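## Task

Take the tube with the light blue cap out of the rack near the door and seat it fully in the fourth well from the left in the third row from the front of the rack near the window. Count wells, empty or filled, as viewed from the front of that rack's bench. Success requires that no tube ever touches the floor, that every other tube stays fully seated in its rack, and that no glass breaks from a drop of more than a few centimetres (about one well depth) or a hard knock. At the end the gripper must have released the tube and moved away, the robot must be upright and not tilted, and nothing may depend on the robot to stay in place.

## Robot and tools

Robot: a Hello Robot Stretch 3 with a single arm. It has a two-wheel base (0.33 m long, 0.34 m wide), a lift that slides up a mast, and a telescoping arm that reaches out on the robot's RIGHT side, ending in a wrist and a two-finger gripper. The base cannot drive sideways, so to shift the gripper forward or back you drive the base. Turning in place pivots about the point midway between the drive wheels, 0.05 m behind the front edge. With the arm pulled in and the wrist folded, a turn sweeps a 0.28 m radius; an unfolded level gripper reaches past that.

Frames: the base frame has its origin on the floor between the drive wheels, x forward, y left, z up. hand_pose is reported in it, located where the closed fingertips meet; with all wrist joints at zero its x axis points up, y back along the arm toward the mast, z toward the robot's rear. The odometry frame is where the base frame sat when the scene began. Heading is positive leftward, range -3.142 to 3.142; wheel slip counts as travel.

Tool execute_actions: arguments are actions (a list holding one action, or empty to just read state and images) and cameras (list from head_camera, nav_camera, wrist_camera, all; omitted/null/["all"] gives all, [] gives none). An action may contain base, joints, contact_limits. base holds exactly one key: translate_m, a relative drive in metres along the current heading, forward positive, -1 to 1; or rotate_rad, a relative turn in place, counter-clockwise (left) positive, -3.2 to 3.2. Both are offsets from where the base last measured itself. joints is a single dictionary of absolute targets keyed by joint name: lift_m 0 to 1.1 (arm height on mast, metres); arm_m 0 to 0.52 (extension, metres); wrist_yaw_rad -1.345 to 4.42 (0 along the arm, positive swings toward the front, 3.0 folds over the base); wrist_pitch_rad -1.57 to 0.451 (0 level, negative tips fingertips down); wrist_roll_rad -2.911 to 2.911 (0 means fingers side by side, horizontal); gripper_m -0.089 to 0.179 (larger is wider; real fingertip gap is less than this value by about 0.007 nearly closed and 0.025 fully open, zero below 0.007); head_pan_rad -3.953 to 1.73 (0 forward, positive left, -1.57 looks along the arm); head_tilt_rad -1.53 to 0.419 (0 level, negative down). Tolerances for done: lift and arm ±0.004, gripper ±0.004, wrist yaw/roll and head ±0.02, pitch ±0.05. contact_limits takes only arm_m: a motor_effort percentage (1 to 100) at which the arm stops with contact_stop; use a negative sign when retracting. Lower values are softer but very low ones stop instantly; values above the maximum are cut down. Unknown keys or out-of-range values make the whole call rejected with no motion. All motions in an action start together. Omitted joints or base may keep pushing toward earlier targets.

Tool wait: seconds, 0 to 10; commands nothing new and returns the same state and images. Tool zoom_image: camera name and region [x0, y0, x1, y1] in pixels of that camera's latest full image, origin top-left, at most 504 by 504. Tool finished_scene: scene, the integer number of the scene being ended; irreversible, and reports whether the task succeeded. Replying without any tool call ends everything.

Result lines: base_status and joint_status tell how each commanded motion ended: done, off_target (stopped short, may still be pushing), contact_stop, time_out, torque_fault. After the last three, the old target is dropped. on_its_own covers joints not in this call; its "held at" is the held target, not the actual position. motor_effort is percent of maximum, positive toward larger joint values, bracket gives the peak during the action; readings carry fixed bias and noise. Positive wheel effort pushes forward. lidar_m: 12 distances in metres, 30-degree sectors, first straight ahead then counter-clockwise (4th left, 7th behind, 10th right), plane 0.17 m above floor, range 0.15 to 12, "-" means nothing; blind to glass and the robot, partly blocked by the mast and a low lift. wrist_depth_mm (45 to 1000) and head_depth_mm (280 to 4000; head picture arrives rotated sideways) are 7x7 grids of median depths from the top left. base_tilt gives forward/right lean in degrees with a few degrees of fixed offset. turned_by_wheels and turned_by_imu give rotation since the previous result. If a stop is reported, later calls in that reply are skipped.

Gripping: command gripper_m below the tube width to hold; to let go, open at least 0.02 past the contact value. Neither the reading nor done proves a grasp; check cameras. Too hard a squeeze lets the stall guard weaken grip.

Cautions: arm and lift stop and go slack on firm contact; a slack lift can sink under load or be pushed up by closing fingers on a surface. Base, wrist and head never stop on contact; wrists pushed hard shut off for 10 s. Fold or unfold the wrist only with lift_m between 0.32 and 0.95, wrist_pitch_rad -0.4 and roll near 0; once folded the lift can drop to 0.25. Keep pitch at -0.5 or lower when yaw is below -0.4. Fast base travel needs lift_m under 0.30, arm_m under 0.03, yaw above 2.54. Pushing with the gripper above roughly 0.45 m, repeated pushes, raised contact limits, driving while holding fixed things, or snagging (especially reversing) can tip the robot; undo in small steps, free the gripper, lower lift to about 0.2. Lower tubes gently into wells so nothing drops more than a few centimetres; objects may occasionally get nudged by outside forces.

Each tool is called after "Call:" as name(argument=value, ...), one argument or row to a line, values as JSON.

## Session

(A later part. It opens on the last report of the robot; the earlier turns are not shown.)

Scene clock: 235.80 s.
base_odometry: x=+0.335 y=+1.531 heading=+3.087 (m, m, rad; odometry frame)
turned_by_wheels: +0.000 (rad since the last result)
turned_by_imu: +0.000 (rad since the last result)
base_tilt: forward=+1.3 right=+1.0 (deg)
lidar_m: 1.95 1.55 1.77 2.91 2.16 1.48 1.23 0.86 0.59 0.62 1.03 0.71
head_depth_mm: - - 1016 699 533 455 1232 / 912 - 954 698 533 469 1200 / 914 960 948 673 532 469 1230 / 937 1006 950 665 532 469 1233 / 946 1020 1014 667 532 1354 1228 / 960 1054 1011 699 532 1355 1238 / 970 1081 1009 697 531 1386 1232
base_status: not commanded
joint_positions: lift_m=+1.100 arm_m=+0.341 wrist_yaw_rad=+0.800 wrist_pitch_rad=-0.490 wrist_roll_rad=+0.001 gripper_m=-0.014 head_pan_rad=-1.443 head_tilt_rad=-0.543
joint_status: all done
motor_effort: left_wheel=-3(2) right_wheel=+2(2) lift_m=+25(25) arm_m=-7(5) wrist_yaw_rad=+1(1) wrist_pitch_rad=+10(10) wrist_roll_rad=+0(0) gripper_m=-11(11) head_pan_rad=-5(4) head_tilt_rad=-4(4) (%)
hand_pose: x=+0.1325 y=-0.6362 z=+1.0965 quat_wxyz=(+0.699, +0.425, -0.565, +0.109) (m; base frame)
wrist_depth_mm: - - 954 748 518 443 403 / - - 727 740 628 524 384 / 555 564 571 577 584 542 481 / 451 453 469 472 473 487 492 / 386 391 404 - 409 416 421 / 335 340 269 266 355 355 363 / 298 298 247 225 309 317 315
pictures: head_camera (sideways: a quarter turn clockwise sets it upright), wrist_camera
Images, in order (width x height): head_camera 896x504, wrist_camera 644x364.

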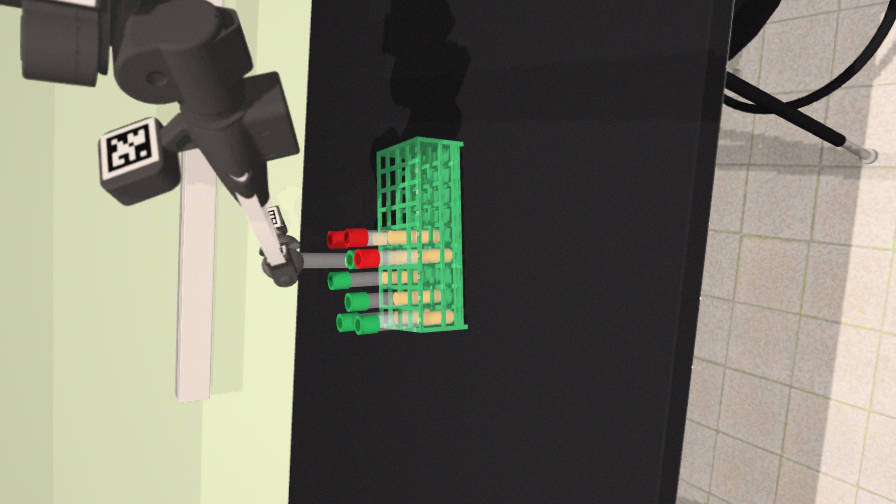

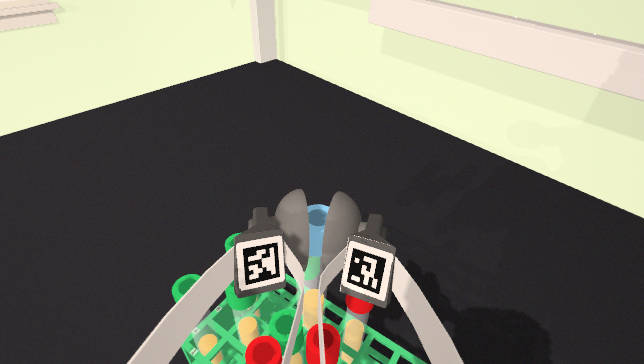

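Call:
execute_actions(
  actions=[
    {"joints":{"arm_m":0.334},"base":{"translate_m":-0.004}},
  ],
  cameras=["wrist_camera","head_camera"],
)

Call:
execute_actions(
  actions=[
    {"joints":{"lift_m":1.09}},
  ],
  cameras=["wrist_camera","head_camera"],
)

Call:
zoom_image(
  camera="head_camera",
  region=[300,190,420,310],
)

Call:
zoom_image(
  camera="wrist_camera",
  region=[200,200,440,364],
)

Scene clock: 239.77 s.
base_odometry: x=+0.339 y=+1.531 heading=+3.087 (m, m, rad; odometry frame)
turned_by_wheels: +0.000 (rad since the last result)
turned_by_imu: +0.000 (rad since the last result)
base_tilt: forward=+1.3 right=+0.9 (deg)
lidar_m: 1.95 1.56 1.78 2.91 2.15 1.48 1.23 0.86 0.59 0.62 1.03 0.71
head_depth_mm: - - 1015 697 532 455 1228 / 911 - 949 698 533 469 1176 / 913 959 951 672 532 469 1224 / 939 1005 898 670 532 469 1227 / 949 1017 1008 667 533 1351 1223 / 958 1051 1012 696 532 1351 1232 / 972 1079 1010 698 532 1389 1231
base_status: done
joint_positions: lift_m=+1.100 arm_m=+0.334 wrist_yaw_rad=+0.800 wrist_pitch_rad=-0.490 wrist_roll_rad=+0.001 gripper_m=-0.014 head_pan_rad=-1.443 head_tilt_rad=-0.543
joint_status: all done
motor_effort: left_wheel=-2(7) right_wheel=+2(4) lift_m=+24(25) arm_m=-7(7) wrist_yaw_rad=+1(1) wrist_pitch_rad=+10(10) wrist_roll_rad=+0(0) gripper_m=-11(10) head_pan_rad=-5(5) head_tilt_rad=-5(4) (%)
hand_pose: x=+0.1325 y=-0.6292 z=+1.0965 quat_wxyz=(+0.699, +0.425, -0.565, +0.109) (m; base frame)
wrist_depth_mm: - - - 760 520 450 412 / - - 727 717 638 528 398 / 551 547 573 589 585 553 475 / 453 464 467 479 483 487 492 / 383 392 402 - 407 415 417 / 338 342 281 275 347 356 358 / 299 301 252 244 303 314 314
pictures: head_camera (sideways: a quarter turn clockwise sets it upright), wrist_camera
Images, in order (width x height): head_camera 896x504, wrist_camera 644x364.

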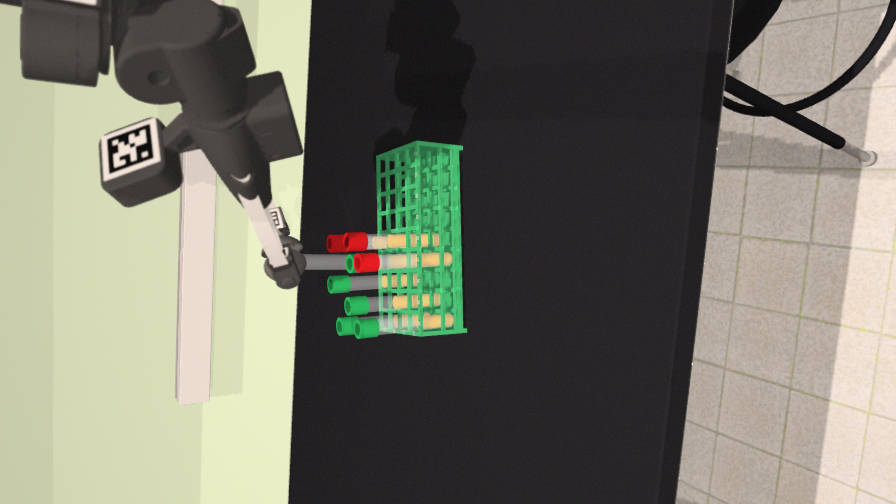

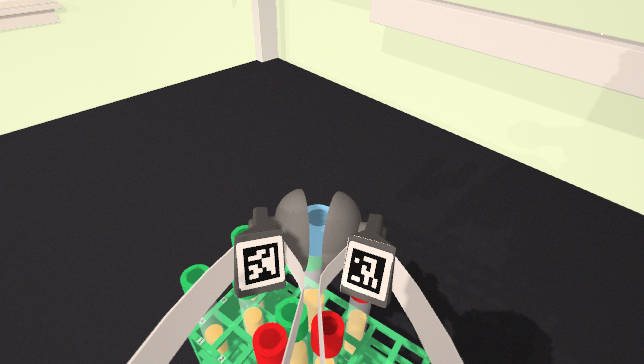

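Scene clock: 240.50 s.
base_odometry: x=+0.339 y=+1.531 heading=+3.087 (m, m, rad; odometry frame)
turned_by_wheels: +0.000 (rad since the last result)
turned_by_imu: +0.000 (rad since the last result)
base_tilt: forward=+1.3 right=+0.9 (deg)
lidar_m: 1.95 1.56 1.78 2.91 2.16 1.47 1.23 0.86 0.59 0.62 1.03 0.71
head_depth_mm: 871 - 1011 697 532 455 1230 / 911 - 950 699 533 469 1171 / 920 973 950 672 533 469 1228 / 936 1007 921 667 533 469 1230 / 948 1020 1008 668 533 1360 1226 / 958 1052 1010 698 532 1353 1232 / 972 1080 1011 697 532 1383 1228
base_status: not commanded
joint_positions: lift_m=+1.090 arm_m=+0.334 wrist_yaw_rad=+0.800 wrist_pitch_rad=-0.490 wrist_roll_rad=+0.001 gripper_m=-0.014 head_pan_rad=-1.443 head_tilt_rad=-0.543
joint_status: all done
motor_effort: left_wheel=-2(2) right_wheel=+2(3) lift_m=+16(21) arm_m=-7(7) wrist_yaw_rad=+1(1) wrist_pitch_rad=+10(10) wrist_roll_rad=+0(0) gripper_m=-10(11) head_pan_rad=-5(5) head_tilt_rad=-4(5) (%)
hand_pose: x=+0.1325 y=-0.6292 z=+1.0871 quat_wxyz=(+0.699, +0.425, -0.565, +0.109) (m; base frame)
wrist_depth_mm: - - 984 741 543 442 398 / - - 711 723 643 532 432 / 543 541 551 555 579 553 480 / 432 449 453 467 473 470 485 / 375 375 383 - 397 399 405 / 327 326 256 250 342 346 352 / 288 289 247 230 277 305 305
pictures: head_camera (sideways: a quarter turn clockwise sets it upright), wrist_camera
Images, in order (width x height): head_camera 896x504, wrist_camera 644x364.

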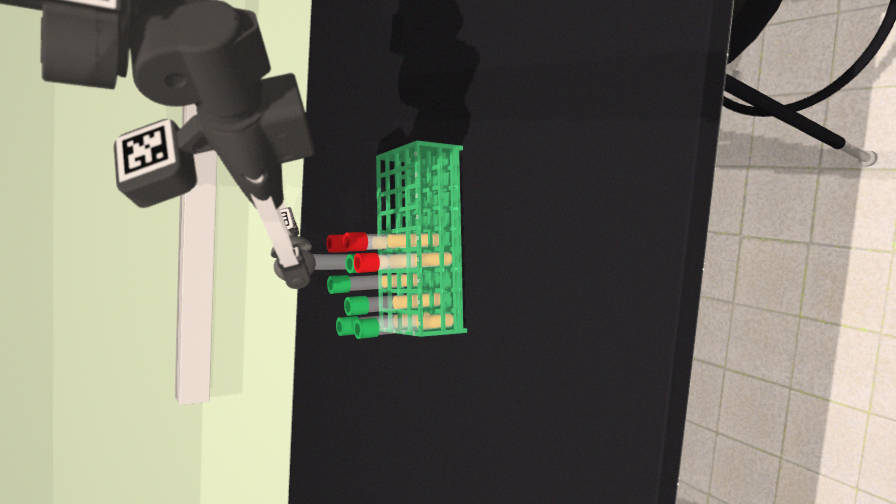

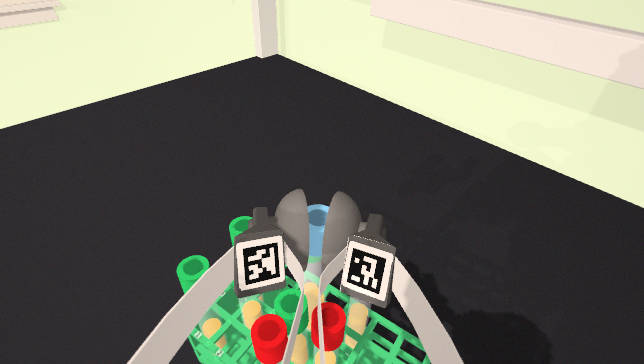

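Region (300, 190, 420, 310) of head_camera's 896x504 image, scaled by 4.200, with more detail than that image has.

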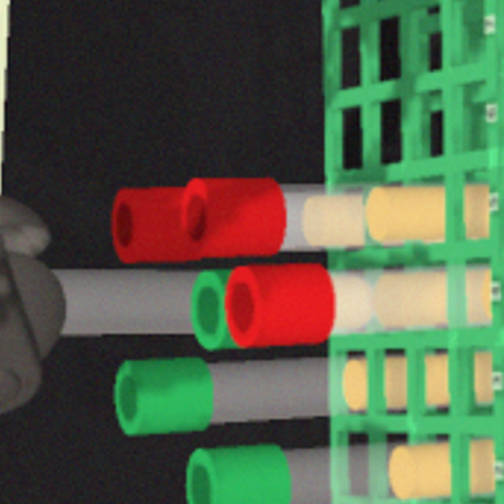

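Region (200, 200, 440, 364) of wrist_camera's 644x364 image, scaled by 2.100; it fills the top 344 rows of this view, and the rest is white.

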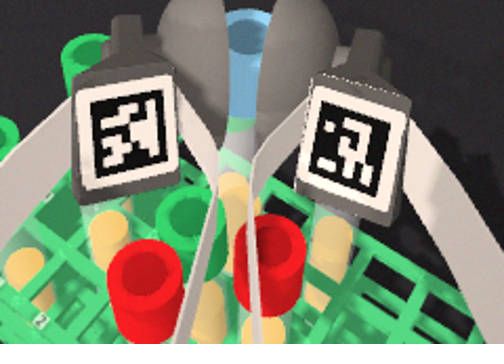

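Call:
execute_actions(
  actions=[
    {"joints":{"lift_m":1.082}},
  ],
  cameras=["head_camera"],
)

Call:
zoom_image(
  camera="head_camera",
  region=[300,190,420,310],
)

Call:
execute_actions(
  actions=[
    {"joints":{"lift_m":1.074}},
  ],
  cameras=["head_camera","wrist_camera"],
)

Call:
zoom_image(
  camera="head_camera",
  region=[300,190,420,310],
)

Scene clock: 242.13 s.
base_odometry: x=+0.339 y=+1.531 heading=+3.087 (m, m, rad; odometry frame)
turned_by_wheels: +0.000 (rad since the last result)
turned_by_imu: +0.000 (rad since the last result)
base_tilt: forward=+1.2 right=+0.9 (deg)
lidar_m: 1.95 1.56 1.78 2.91 2.16 1.47 1.23 0.86 0.59 0.62 1.03 0.71
head_depth_mm: 877 - 1015 697 532 455 1228 / 910 - 895 697 533 468 1177 / 921 1006 951 672 531 469 1227 / 936 1004 896 668 533 469 1228 / 947 1017 1009 668 532 1353 1228 / 961 1048 1011 697 533 1359 1233 / 969 1082 1011 697 532 1394 1228
base_status: not commanded
joint_positions: lift_m=+1.082 arm_m=+0.334 wrist_yaw_rad=+0.800 wrist_pitch_rad=-0.490 wrist_roll_rad=+0.001 gripper_m=-0.014 head_pan_rad=-1.443 head_tilt_rad=-0.543
joint_status: all done
motor_effort: left_wheel=-2(3) right_wheel=+2(3) lift_m=+16(17) arm_m=-7(7) wrist_yaw_rad=+1(1) wrist_pitch_rad=+10(10) wrist_roll_rad=+0(0) gripper_m=-11(12) head_pan_rad=-5(5) head_tilt_rad=-5(4) (%)
hand_pose: x=+0.1325 y=-0.6292 z=+1.0791 quat_wxyz=(+0.699, +0.425, -0.565, +0.109) (m; base frame)
wrist_depth_mm: - - 990 741 571 426 386 / - - 694 679 653 536 448 / 514 526 534 549 556 548 480 / 423 439 444 456 447 464 472 / 367 363 370 - 380 390 396 / 315 318 239 214 334 338 340 / 278 284 242 223 253 293 301
pictures: head_camera (sideways: a quarter turn clockwise sets it upright)
Images, in order (width x height): head_camera 896x504.

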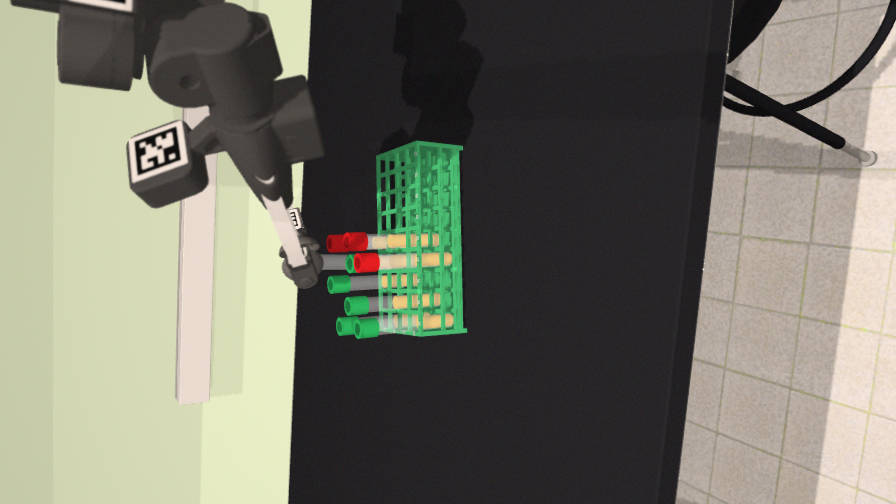

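Region (300, 190, 420, 310) of head_camera's 896x504 image, scaled by 4.200, with more detail than that image has.

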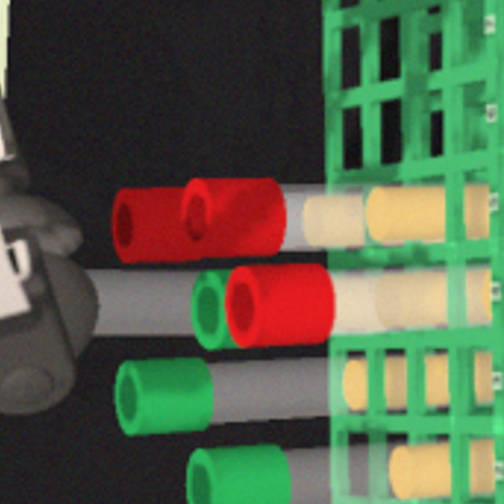

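Scene clock: 242.83 s.
base_odometry: x=+0.339 y=+1.531 heading=+3.087 (m, m, rad; odometry frame)
turned_by_wheels: +0.000 (rad since the last result)
turned_by_imu: +0.000 (rad since the last result)
base_tilt: forward=+1.3 right=+0.9 (deg)
lidar_m: 1.95 1.56 1.79 2.91 2.15 1.47 1.23 0.86 0.59 0.62 1.03 0.71
head_depth_mm: 879 - 950 699 533 456 1230 / 909 976 898 699 534 469 1173 / 926 998 922 671 533 469 1230 / 934 1008 924 668 533 469 1228 / 948 1019 1008 667 534 1355 1228 / 957 1053 1011 697 533 1356 1227 / 973 1080 1013 696 531 1391 1231
base_status: not commanded
joint_positions: lift_m=+1.074 arm_m=+0.334 wrist_yaw_rad=+0.800 wrist_pitch_rad=-0.490 wrist_roll_rad=+0.001 gripper_m=-0.014 head_pan_rad=-1.443 head_tilt_rad=-0.543
joint_status: all done
motor_effort: left_wheel=-2(3) right_wheel=+2(2) lift_m=+16(14) arm_m=-8(7) wrist_yaw_rad=+1(1) wrist_pitch_rad=+10(10) wrist_roll_rad=+0(1) gripper_m=-11(10) head_pan_rad=-4(5) head_tilt_rad=-4(4) (%)
hand_pose: x=+0.1325 y=-0.6292 z=+1.0711 quat_wxyz=(+0.699, +0.425, -0.565, +0.109) (m; base frame)
wrist_depth_mm: - - 987 757 599 430 375 / - - 647 671 629 524 461 / 500 514 524 525 546 532 476 / 411 423 427 435 441 454 465 / 357 360 353 - 375 379 383 / 305 312 236 192 324 325 333 / 274 275 235 224 246 286 291
pictures: head_camera (sideways: a quarter turn clockwise sets it upright), wrist_camera
Images, in order (width x height): head_camera 896x504, wrist_camera 644x364.

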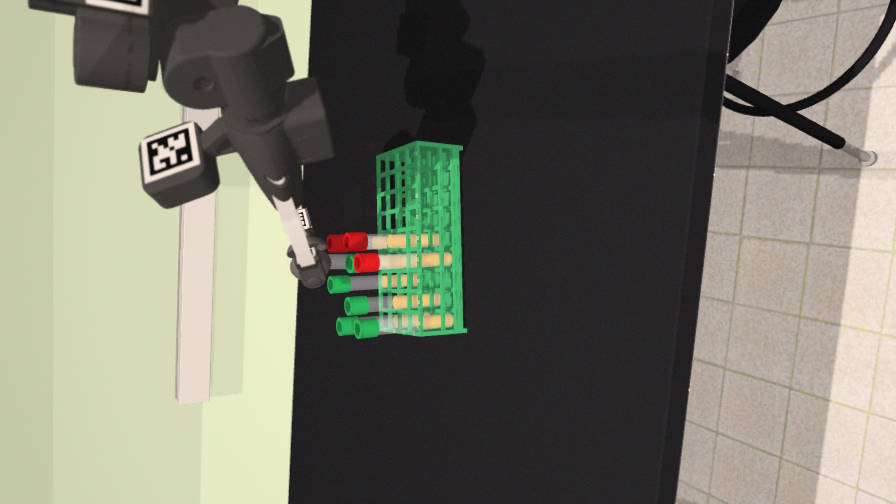

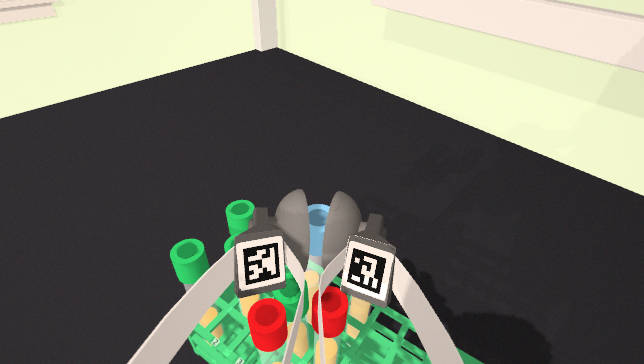

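Region (300, 190, 420, 310) of head_camera's 896x504 image, scaled by 4.200, with more detail than that image has.

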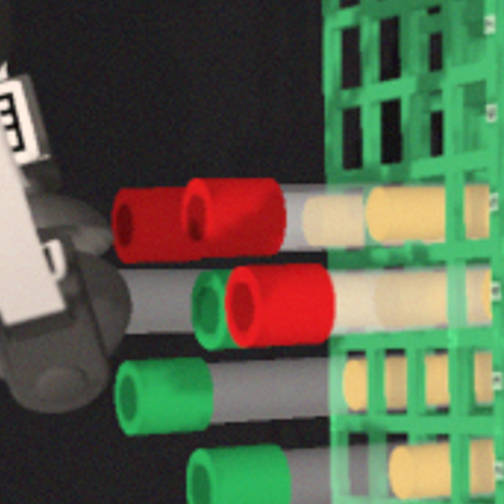

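Call:
execute_actions(
  actions=[
    {"joints":{"lift_m":1.066}},
  ],
  cameras=[],
)

Call:
execute_actions(
  actions=[
    {"joints":{"lift_m":1.058}},
  ],
  cameras=["head_camera","wrist_camera"],
)

Call:
zoom_image(
  camera="head_camera",
  region=[300,190,420,310],
)

Scene clock: 244.13 s.
base_odometry: x=+0.339 y=+1.531 heading=+3.087 (m, m, rad; odometry frame)
turned_by_wheels: +0.000 (rad since the last result)
turned_by_imu: +0.000 (rad since the last result)
base_tilt: forward=+1.2 right=+0.9 (deg)
lidar_m: 1.95 1.56 1.78 2.92 2.15 1.48 1.23 0.86 0.59 0.62 1.03 0.71
head_depth_mm: 886 - 948 699 532 456 1228 / 910 974 899 697 532 469 1176 / 923 997 949 673 534 469 1237 / 937 1004 922 667 533 469 1230 / 950 1021 1012 667 532 1361 1233 / 960 1052 1009 697 532 1356 1229 / 968 1080 1009 696 532 1393 1222
base_status: not commanded
joint_positions: lift_m=+1.066 arm_m=+0.334 wrist_yaw_rad=+0.800 wrist_pitch_rad=-0.490 wrist_roll_rad=+0.001 gripper_m=-0.014 head_pan_rad=-1.443 head_tilt_rad=-0.543
joint_status: all done
motor_effort: left_wheel=-3(2) right_wheel=+3(2) lift_m=+16(16) arm_m=-7(7) wrist_yaw_rad=+1(1) wrist_pitch_rad=+10(10) wrist_roll_rad=+0(0) gripper_m=-11(11) head_pan_rad=-4(5) head_tilt_rad=-5(4) (%)
hand_pose: x=+0.1325 y=-0.6292 z=+1.0631 quat_wxyz=(+0.699, +0.425, -0.565, +0.109) (m; base frame)
wrist_depth_mm: - - 991 744 602 435 367 / - 623 650 663 622 531 453 / 487 504 507 524 526 532 473 / 402 411 415 420 420 431 437 / 344 348 339 - 363 373 375 / 301 299 201 174 318 315 322 / 265 267 230 211 252 279 283
pictures: none
No camera images: the call's "cameras" was empty. Leave "cameras" out to get every camera's image.

Scene clock: 244.83 s.
base_odometry: x=+0.339 y=+1.531 heading=+3.087 (m, m, rad; odometry frame)
turned_by_wheels: +0.000 (rad since the last result)
turned_by_imu: +0.000 (rad since the last result)
base_tilt: forward=+1.3 right=+1.0 (deg)
lidar_m: 1.95 1.56 1.78 2.91 2.16 1.47 1.23 0.85 0.59 0.62 1.03 0.71
head_depth_mm: 891 - 952 698 532 455 1233 / 911 971 896 696 533 469 1175 / 925 990 920 672 533 469 1229 / 937 1006 1078 668 533 469 1230 / 945 1020 1010 669 531 1358 1234 / 959 1052 1010 697 533 1361 1230 / 970 1080 1010 696 533 1390 1227
base_status: not commanded
joint_positions: lift_m=+1.058 arm_m=+0.334 wrist_yaw_rad=+0.800 wrist_pitch_rad=-0.490 wrist_roll_rad=+0.001 gripper_m=-0.014 head_pan_rad=-1.443 head_tilt_rad=-0.543
joint_status: all done
motor_effort: left_wheel=-2(2) right_wheel=+1(2) lift_m=+15(16) arm_m=-7(6) wrist_yaw_rad=+1(0) wrist_pitch_rad=+9(10) wrist_roll_rad=+0(0) gripper_m=-12(10) head_pan_rad=-6(4) head_tilt_rad=-4(5) (%)
hand_pose: x=+0.1325 y=-0.6292 z=+1.0551 quat_wxyz=(+0.699, +0.425, -0.565, +0.109) (m; base frame)
wrist_depth_mm: - - 986 744 605 479 365 / - 607 628 643 632 528 453 / 472 488 493 501 516 518 483 / 392 397 409 408 414 423 427 / 334 335 268 - 358 358 358 / 289 294 223 172 306 309 310 / 256 259 229 204 245 271 271
pictures: head_camera (sideways: a quarter turn clockwise sets it upright), wrist_camera
Images, in order (width x height): head_camera 896x504, wrist_camera 644x364.

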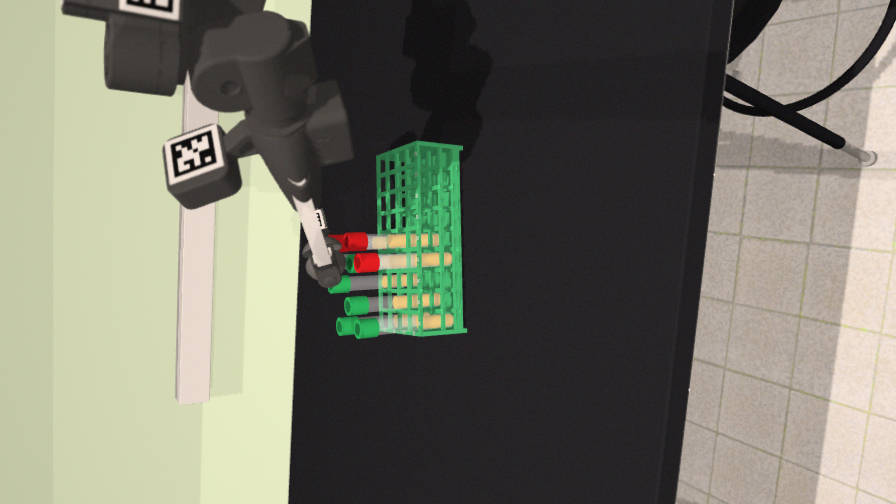

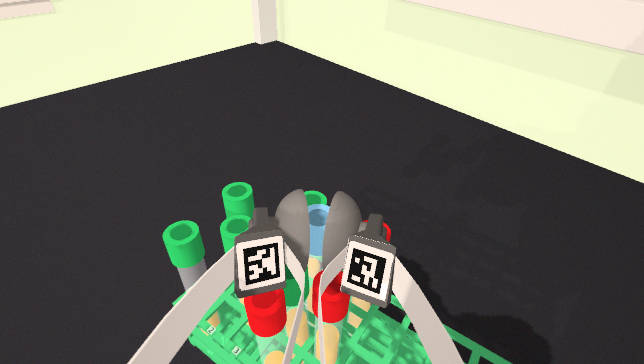

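Region (300, 190, 420, 310) of head_camera's 896x504 image, scaled by 4.200, with more detail than that image has.

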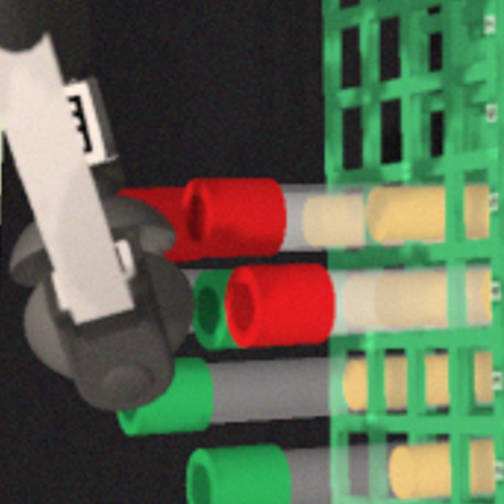

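Call:
execute_actions(
  actions=[
    {"joints":{"lift_m":1.052}},
  ],
  cameras=[],
)

Call:
execute_actions(
  actions=[
    {"joints":{"lift_m":1.047}},
  ],
  cameras=["head_camera","wrist_camera"],
)

Scene clock: 245.80 s.
base_odometry: x=+0.339 y=+1.531 heading=+3.087 (m, m, rad; odometry frame)
turned_by_wheels: +0.000 (rad since the last result)
turned_by_imu: +0.000 (rad since the last result)
base_tilt: forward=+1.3 right=+1.0 (deg)
lidar_m: 1.95 1.56 1.78 2.91 2.16 1.47 1.23 0.86 0.59 0.62 1.03 0.71
head_depth_mm: 893 - 951 698 533 455 1229 / 911 971 872 699 533 469 1171 / 924 994 923 673 533 468 1235 / 936 1003 1080 667 532 469 1226 / 946 1020 1009 667 532 1352 1226 / 959 1053 1010 697 533 1356 1228 / 974 1081 1007 697 532 1396 1225
base_status: not commanded
joint_positions: lift_m=+1.052 arm_m=+0.334 wrist_yaw_rad=+0.799 wrist_pitch_rad=-0.473 wrist_roll_rad=+0.001 gripper_m=-0.014 head_pan_rad=-1.443 head_tilt_rad=-0.543
joint_status: all done
motor_effort: left_wheel=-3(3) right_wheel=+3(2) lift_m=+14(15) arm_m=-7(7) wrist_yaw_rad=+1(1) wrist_pitch_rad=+1(10) wrist_roll_rad=+0(0) gripper_m=-11(11) head_pan_rad=-5(5) head_tilt_rad=-5(5) (%)
hand_pose: x=+0.1342 y=-0.6309 z=+1.0530 quat_wxyz=(+0.698, +0.420, -0.569, +0.115) (m; base frame)
wrist_depth_mm: - - 963 756 604 443 366 / - 638 652 673 634 532 448 / 477 503 509 509 520 532 477 / 392 395 406 419 423 430 436 / 334 337 326 - 357 357 363 / 290 293 220 168 307 308 309 / 256 260 208 207 241 269 273
pictures: none
No camera images: the call's "cameras" was empty. Leave "cameras" out to get every camera's image.

Scene clock: 246.40 s.
base_odometry: x=+0.339 y=+1.531 heading=+3.087 (m, m, rad; odometry frame)
turned_by_wheels: +0.000 (rad since the last result)
turned_by_imu: +0.000 (rad since the last result)
base_tilt: forward=+1.3 right=+0.9 (deg)
lidar_m: 1.95 1.56 1.78 2.91 2.16 1.48 1.23 0.86 0.59 0.62 1.03 0.71
head_depth_mm: 894 - 924 700 533 455 1229 / 912 975 850 698 533 470 1170 / 923 995 924 673 533 468 1232 / 935 1005 1082 670 533 469 1230 / 947 1020 1014 668 533 1358 1227 / 959 1054 1010 698 533 1354 1234 / 974 1078 1013 696 533 1399 1229
base_status: not commanded
joint_positions: lift_m=+1.047 arm_m=+0.334 wrist_yaw_rad=+0.798 wrist_pitch_rad=-0.456 wrist_roll_rad=+0.001 gripper_m=-0.014 head_pan_rad=-1.443 head_tilt_rad=-0.543
joint_status: all done
motor_effort: left_wheel=-4(4) right_wheel=+4(4) lift_m=+13(13) arm_m=-7(7) wrist_yaw_rad=+2(2) wrist_pitch_rad=-7(7) wrist_roll_rad=+0(1) gripper_m=-11(12) head_pan_rad=-5(5) head_tilt_rad=-4(4) (%)
hand_pose: x=+0.1356 y=-0.6327 z=+1.0517 quat_wxyz=(+0.697, +0.415, -0.572, +0.120) (m; base frame)
wrist_depth_mm: - - 988 715 596 439 366 / - - 679 707 635 530 455 / 486 503 510 519 533 529 473 / 396 398 414 421 428 436 450 / 337 341 322 - 360 361 363 / 292 292 219 171 308 310 313 / 256 257 215 201 226 271 274
pictures: head_camera (sideways: a quarter turn clockwise sets it upright), wrist_camera
Images, in order (width x height): head_camera 896x504, wrist_camera 644x364.

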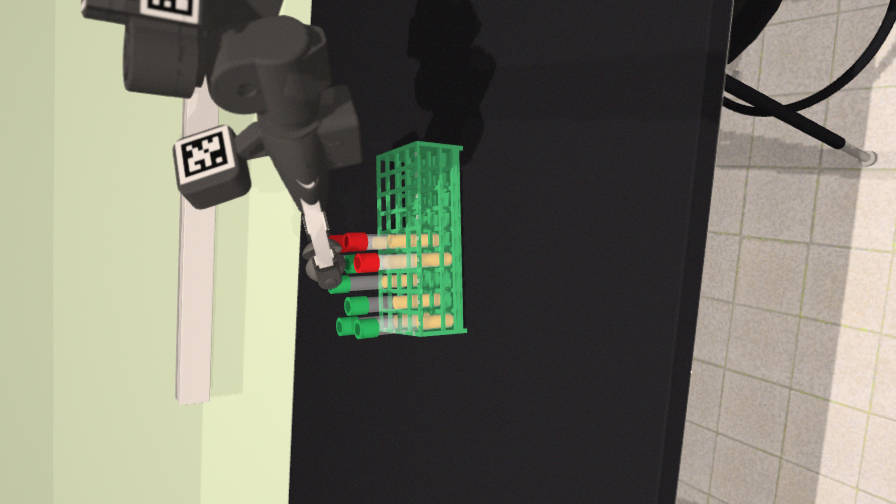

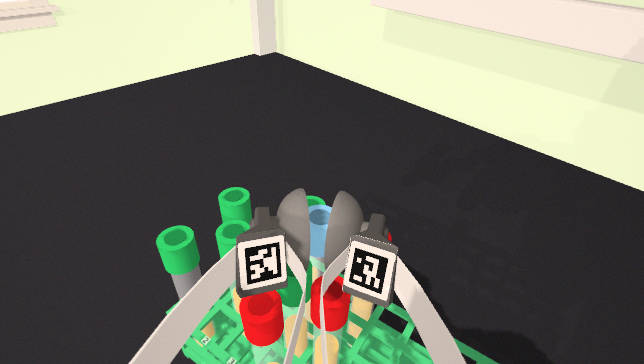

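Call:
execute_actions(
  actions=[
    {"joints":{"lift_m":1.057,"wrist_pitch_rad":-0.47}},
  ],
  cameras=["wrist_camera"],
)

Call:
execute_actions(
  actions=[
    {"joints":{"gripper_m":0.03}},
  ],
  cameras=["wrist_camera","head_camera"],
)

Scene clock: 247.57 s.
base_odometry: x=+0.339 y=+1.531 heading=+3.087 (m, m, rad; odometry frame)
turned_by_wheels: +0.000 (rad since the last result)
turned_by_imu: +0.000 (rad since the last result)
base_tilt: forward=+1.3 right=+0.9 (deg)
lidar_m: 1.95 1.56 1.78 2.91 2.16 1.48 1.23 0.85 0.59 0.62 1.03 0.71
head_depth_mm: 890 - 950 696 533 455 1229 / 911 969 894 698 532 468 1173 / 925 992 949 672 532 469 1232 / 936 1001 1082 668 534 469 1229 / 948 1017 1010 667 533 1355 1232 / 957 1048 1010 698 532 1354 1227 / 973 1082 1010 698 533 1394 1227
base_status: not commanded
joint_positions: lift_m=+1.057 arm_m=+0.334 wrist_yaw_rad=+0.798 wrist_pitch_rad=-0.483 wrist_roll_rad=+0.001 gripper_m=-0.014 head_pan_rad=-1.443 head_tilt_rad=-0.543
joint_status: all done
motor_effort: left_wheel=-3(3) right_wheel=+4(5) lift_m=+25(24) arm_m=-7(7) wrist_yaw_rad=+2(3) wrist_pitch_rad=+6(8) wrist_roll_rad=+0(0) gripper_m=-11(10) head_pan_rad=-5(4) head_tilt_rad=-4(4) (%)
hand_pose: x=+0.1329 y=-0.6302 z=+1.0551 quat_wxyz=(+0.698, +0.423, -0.567, +0.110) (m; base frame)
wrist_depth_mm: - - 973 746 593 451 367 / - 622 638 646 622 529 457 / 473 485 490 507 513 531 477 / 392 401 407 413 420 426 433 / 335 334 322 - 352 356 366 / 292 296 222 171 303 310 313 / 258 260 225 203 247 269 271
pictures: wrist_camera
Images, in order (width x height): wrist_camera 644x364.

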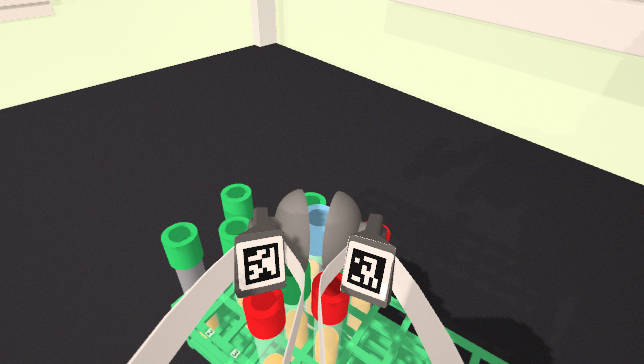

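Scene clock: 248.50 s.
base_odometry: x=+0.339 y=+1.531 heading=+3.087 (m, m, rad; odometry frame)
turned_by_wheels: +0.000 (rad since the last result)
turned_by_imu: +0.000 (rad since the last result)
base_tilt: forward=+1.2 right=+0.9 (deg)
lidar_m: 1.95 1.56 1.78 2.91 2.15 1.47 1.23 0.86 0.59 0.62 1.03 0.71
head_depth_mm: 891 - 953 697 533 455 1230 / 911 972 896 698 532 470 1178 / 922 992 924 672 532 469 1230 / 933 1006 1079 668 533 469 1226 / 944 1020 1011 668 533 1360 1227 / 957 1049 1012 696 532 1352 1229 / 970 1080 1010 697 531 1392 1225
base_status: not commanded
joint_positions: lift_m=+1.057 arm_m=+0.334 wrist_yaw_rad=+0.798 wrist_pitch_rad=-0.483 wrist_roll_rad=+0.001 gripper_m=+0.030 head_pan_rad=-1.443 head_tilt_rad=-0.543
joint_status: all done
motor_effort: left_wheel=-3(3) right_wheel=+3(3) lift_m=+25(25) arm_m=-6(7) wrist_yaw_rad=+2(2) wrist_pitch_rad=+6(6) wrist_roll_rad=+0(0) gripper_m=+1(96) head_pan_rad=-5(5) head_tilt_rad=-4(4) (%)
hand_pose: x=+0.1329 y=-0.6301 z=+1.0550 quat_wxyz=(+0.698, +0.423, -0.567, +0.110) (m; base frame)
wrist_depth_mm: - - - 749 602 454 366 / - 622 632 650 625 529 453 / 474 483 506 510 507 520 474 / 396 397 400 417 415 421 434 / 333 335 334 214 360 361 361 / 289 293 220 172 307 308 313 / 256 259 228 203 237 273 275
pictures: head_camera (sideways: a quarter turn clockwise sets it upright), wrist_camera
Images, in order (width x height): head_camera 896x504, wrist_camera 644x364.

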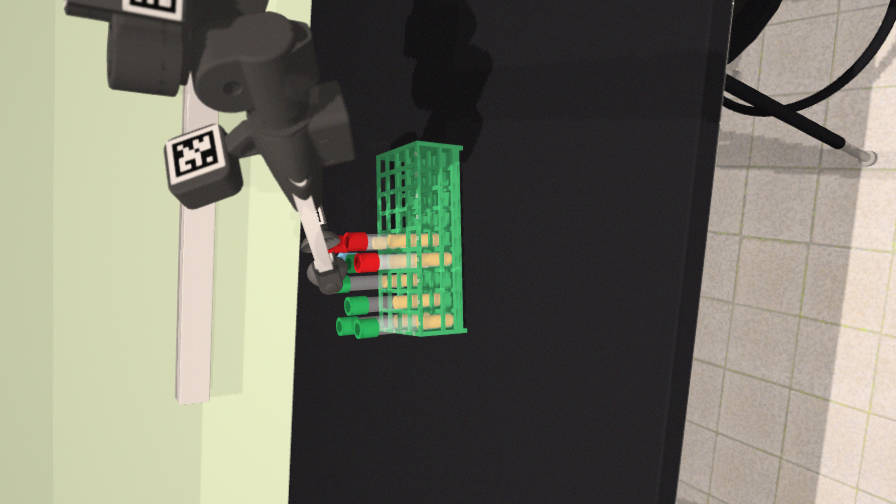

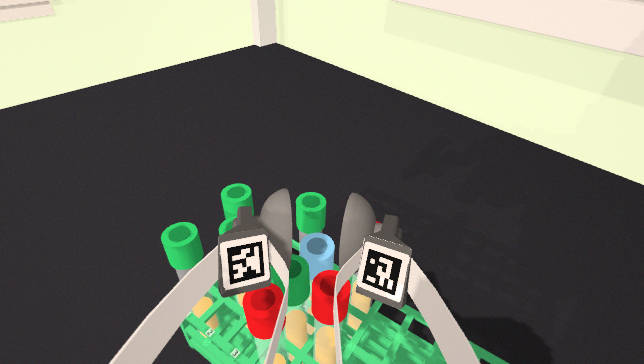

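Dropped in. Raise and retract to check.

Call:
execute_actions(
  actions=[
    {"joints":{"lift_m":1.1}},
  ],
  cameras=["wrist_camera"],
)

Call:
execute_actions(
  actions=[
    {"joints":{"arm_m":0.1}},
  ],
  cameras=["head_camera"],
)

Call:
zoom_image(
  camera="head_camera",
  region=[310,130,490,350],
)

Scene clock: 250.27 s.
base_odometry: x=+0.339 y=+1.531 heading=+3.087 (m, m, rad; odometry frame)
turned_by_wheels: +0.000 (rad since the last result)
turned_by_imu: +0.000 (rad since the last result)
base_tilt: forward=+1.3 right=+0.9 (deg)
lidar_m: 1.95 1.56 1.78 2.91 2.15 1.47 1.23 0.86 0.59 0.62 1.03 0.71
head_depth_mm: - - 1015 698 533 455 1230 / 912 - 951 698 533 469 1175 / 912 962 949 671 533 469 1231 / 937 1007 895 667 532 469 1228 / 945 1021 1011 669 533 1356 1227 / 959 1048 1012 698 532 1354 1228 / 973 1079 1011 697 532 1399 1229
base_status: not commanded
joint_positions: lift_m=+1.100 arm_m=+0.334 wrist_yaw_rad=+0.798 wrist_pitch_rad=-0.483 wrist_roll_rad=+0.001 gripper_m=+0.030 head_pan_rad=-1.443 head_tilt_rad=-0.543
joint_status: all done
motor_effort: left_wheel=-3(2) right_wheel=+4(3) lift_m=+25(25) arm_m=-7(7) wrist_yaw_rad=+2(3) wrist_pitch_rad=+7(6) wrist_roll_rad=+0(0) gripper_m=+1(0) head_pan_rad=-5(5) head_tilt_rad=-5(5) (%)
hand_pose: x=+0.1329 y=-0.6301 z=+1.0980 quat_wxyz=(+0.698, +0.423, -0.567, +0.110) (m; base frame)
wrist_depth_mm: - - 968 720 511 454 413 / - - 744 728 643 528 392 / 562 565 580 578 598 553 470 / 459 466 470 485 495 502 499 / 387 392 410 405 415 412 420 / 337 340 275 258 357 358 358 / 298 301 256 216 306 315 319
pictures: wrist_camera
Images, in order (width x height): wrist_camera 644x364.

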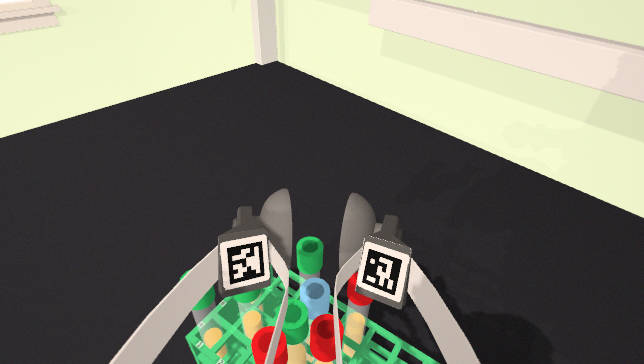

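Scene clock: 253.23 s.
base_odometry: x=+0.339 y=+1.531 heading=+3.087 (m, m, rad; odometry frame)
turned_by_wheels: +0.000 (rad since the last result)
turned_by_imu: +0.000 (rad since the last result)
base_tilt: forward=+1.2 right=+0.8 (deg)
lidar_m: 1.95 1.56 1.78 2.91 2.15 1.47 1.23 0.86 0.59 0.62 1.03 0.71
head_depth_mm: - - - 640 532 455 1227 / 915 977 - - 533 469 1176 / 923 980 - - 533 468 1229 / 935 - 1013 668 532 469 1227 / 944 1018 1009 667 533 1359 1227 / 960 1049 1010 697 532 1356 1228 / 973 1078 1014 698 532 1393 1225
base_status: not commanded
joint_positions: lift_m=+1.100 arm_m=+0.100 wrist_yaw_rad=+0.800 wrist_pitch_rad=-0.483 wrist_roll_rad=+0.001 gripper_m=+0.030 head_pan_rad=-1.443 head_tilt_rad=-0.543
joint_status: all done
motor_effort: left_wheel=-3(3) right_wheel=+3(4) lift_m=+25(25) arm_m=-7(9) wrist_yaw_rad=+1(3) wrist_pitch_rad=+7(7) wrist_roll_rad=+1(0) gripper_m=+1(1) head_pan_rad=-5(5) head_tilt_rad=-5(4) (%)
hand_pose: x=+0.1332 y=-0.3958 z=+1.0980 quat_wxyz=(+0.698, +0.423, -0.566, +0.111) (m; base frame)
wrist_depth_mm: - - - - 860 678 558 / - - 765 767 785 728 640 / - 555 572 595 608 618 636 / - 461 480 485 450 388 504 / - 390 408 404 382 353 423 / - 356 339 349 355 342 345 / - - 306 307 308 314 319
pictures: head_camera (sideways: a quarter turn clockwise sets it upright)
Images, in order (width x height): head_camera 896x504.

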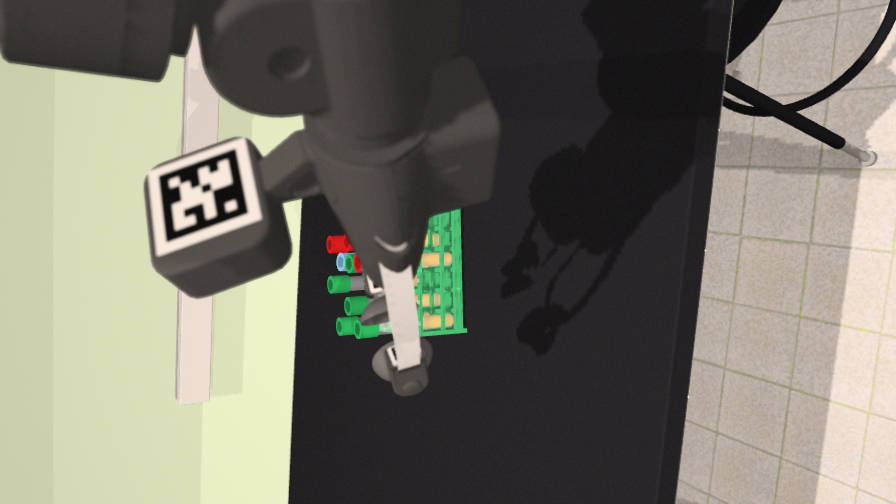

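Region (310, 130, 490, 350) of head_camera's 896x504 image, scaled by 2.291, with more detail than that image has; it fills the left 412 columns of this view, and the rest is white.

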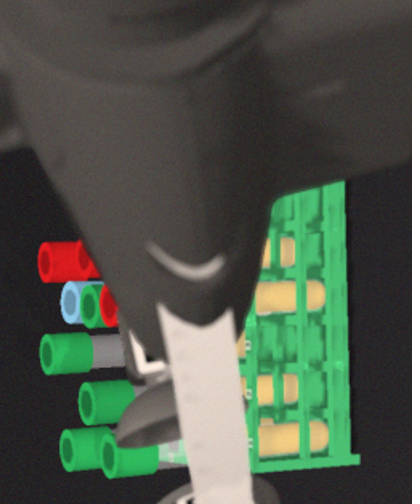

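Call:
execute_actions(
  actions=[
    {"joints":{"arm_m":0.0},"base":{"translate_m":-0.15}},
  ],
  cameras=["head_camera"],
)

Call:
zoom_image(
  camera="head_camera",
  region=[310,260,490,480],
)

Scene clock: 257.07 s.
base_odometry: x=+0.489 y=+1.523 heading=+3.087 (m, m, rad; odometry frame)
turned_by_wheels: +0.000 (rad since the last result)
turned_by_imu: +0.000 (rad since the last result)
base_tilt: forward=+1.2 right=+0.9 (deg)
lidar_m: 2.10 1.69 1.98 3.54 1.93 1.32 1.08 0.73 0.52 0.62 1.04 0.85
head_depth_mm: 912 - 1014 - - 790 1148 / 923 991 1010 - - 806 1231 / 935 1003 1042 - - 1353 1199 / 946 1012 - - - 1395 1230 / 957 1027 - 711 499 1389 1228 / 969 1050 896 694 514 1395 1230 / 983 1068 1015 687 532 1390 1226
base_status: done
joint_positions: lift_m=+1.100 arm_m=+0.002 wrist_yaw_rad=+0.800 wrist_pitch_rad=-0.483 wrist_roll_rad=+0.001 gripper_m=+0.030 head_pan_rad=-1.443 head_tilt_rad=-0.543
joint_status: all done
joint sent to its limit — the command would take arm_m past its lower limit, so that joint was sent only as far as its limit.
motor_effort: left_wheel=-2(8) right_wheel=+2(4) lift_m=+25(25) arm_m=-7(6) wrist_yaw_rad=+1(1) wrist_pitch_rad=+7(7) wrist_roll_rad=+0(0) gripper_m=+0(0) head_pan_rad=-5(5) head_tilt_rad=-4(4) (%)
hand_pose: x=+0.1332 y=-0.2977 z=+1.0980 quat_wxyz=(+0.698, +0.423, -0.566, +0.111) (m; base frame)
wrist_depth_mm: - - - - 943 794 654 / - 743 745 757 769 793 724 / - 596 573 587 516 626 618 / - 809 471 478 477 485 508 / - - 425 405 417 418 422 / - - - 351 357 360 364 / - - - 325 308 316 320
pictures: head_camera (sideways: a quarter turn clockwise sets it upright)
Images, in order (width x height): head_camera 896x504.

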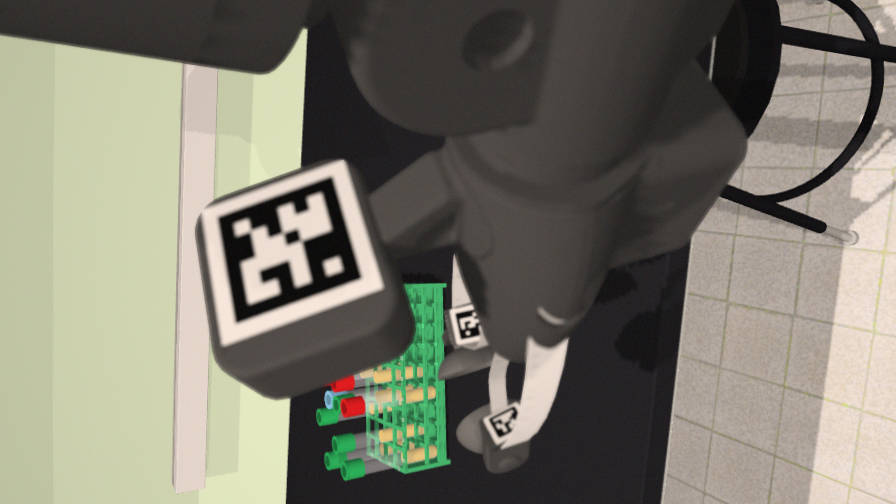

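Region (310, 260, 490, 480) of head_camera's 896x504 image, scaled by 2.291, with more detail than that image has; it fills the left 412 columns of this view, and the rest is white.

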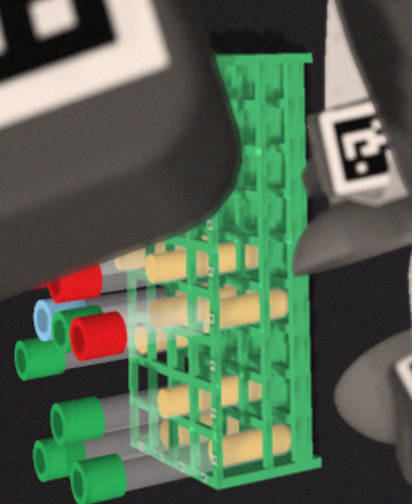

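Call:
finished_scene(
  scene=2,
)

The scene is finished: the task was done.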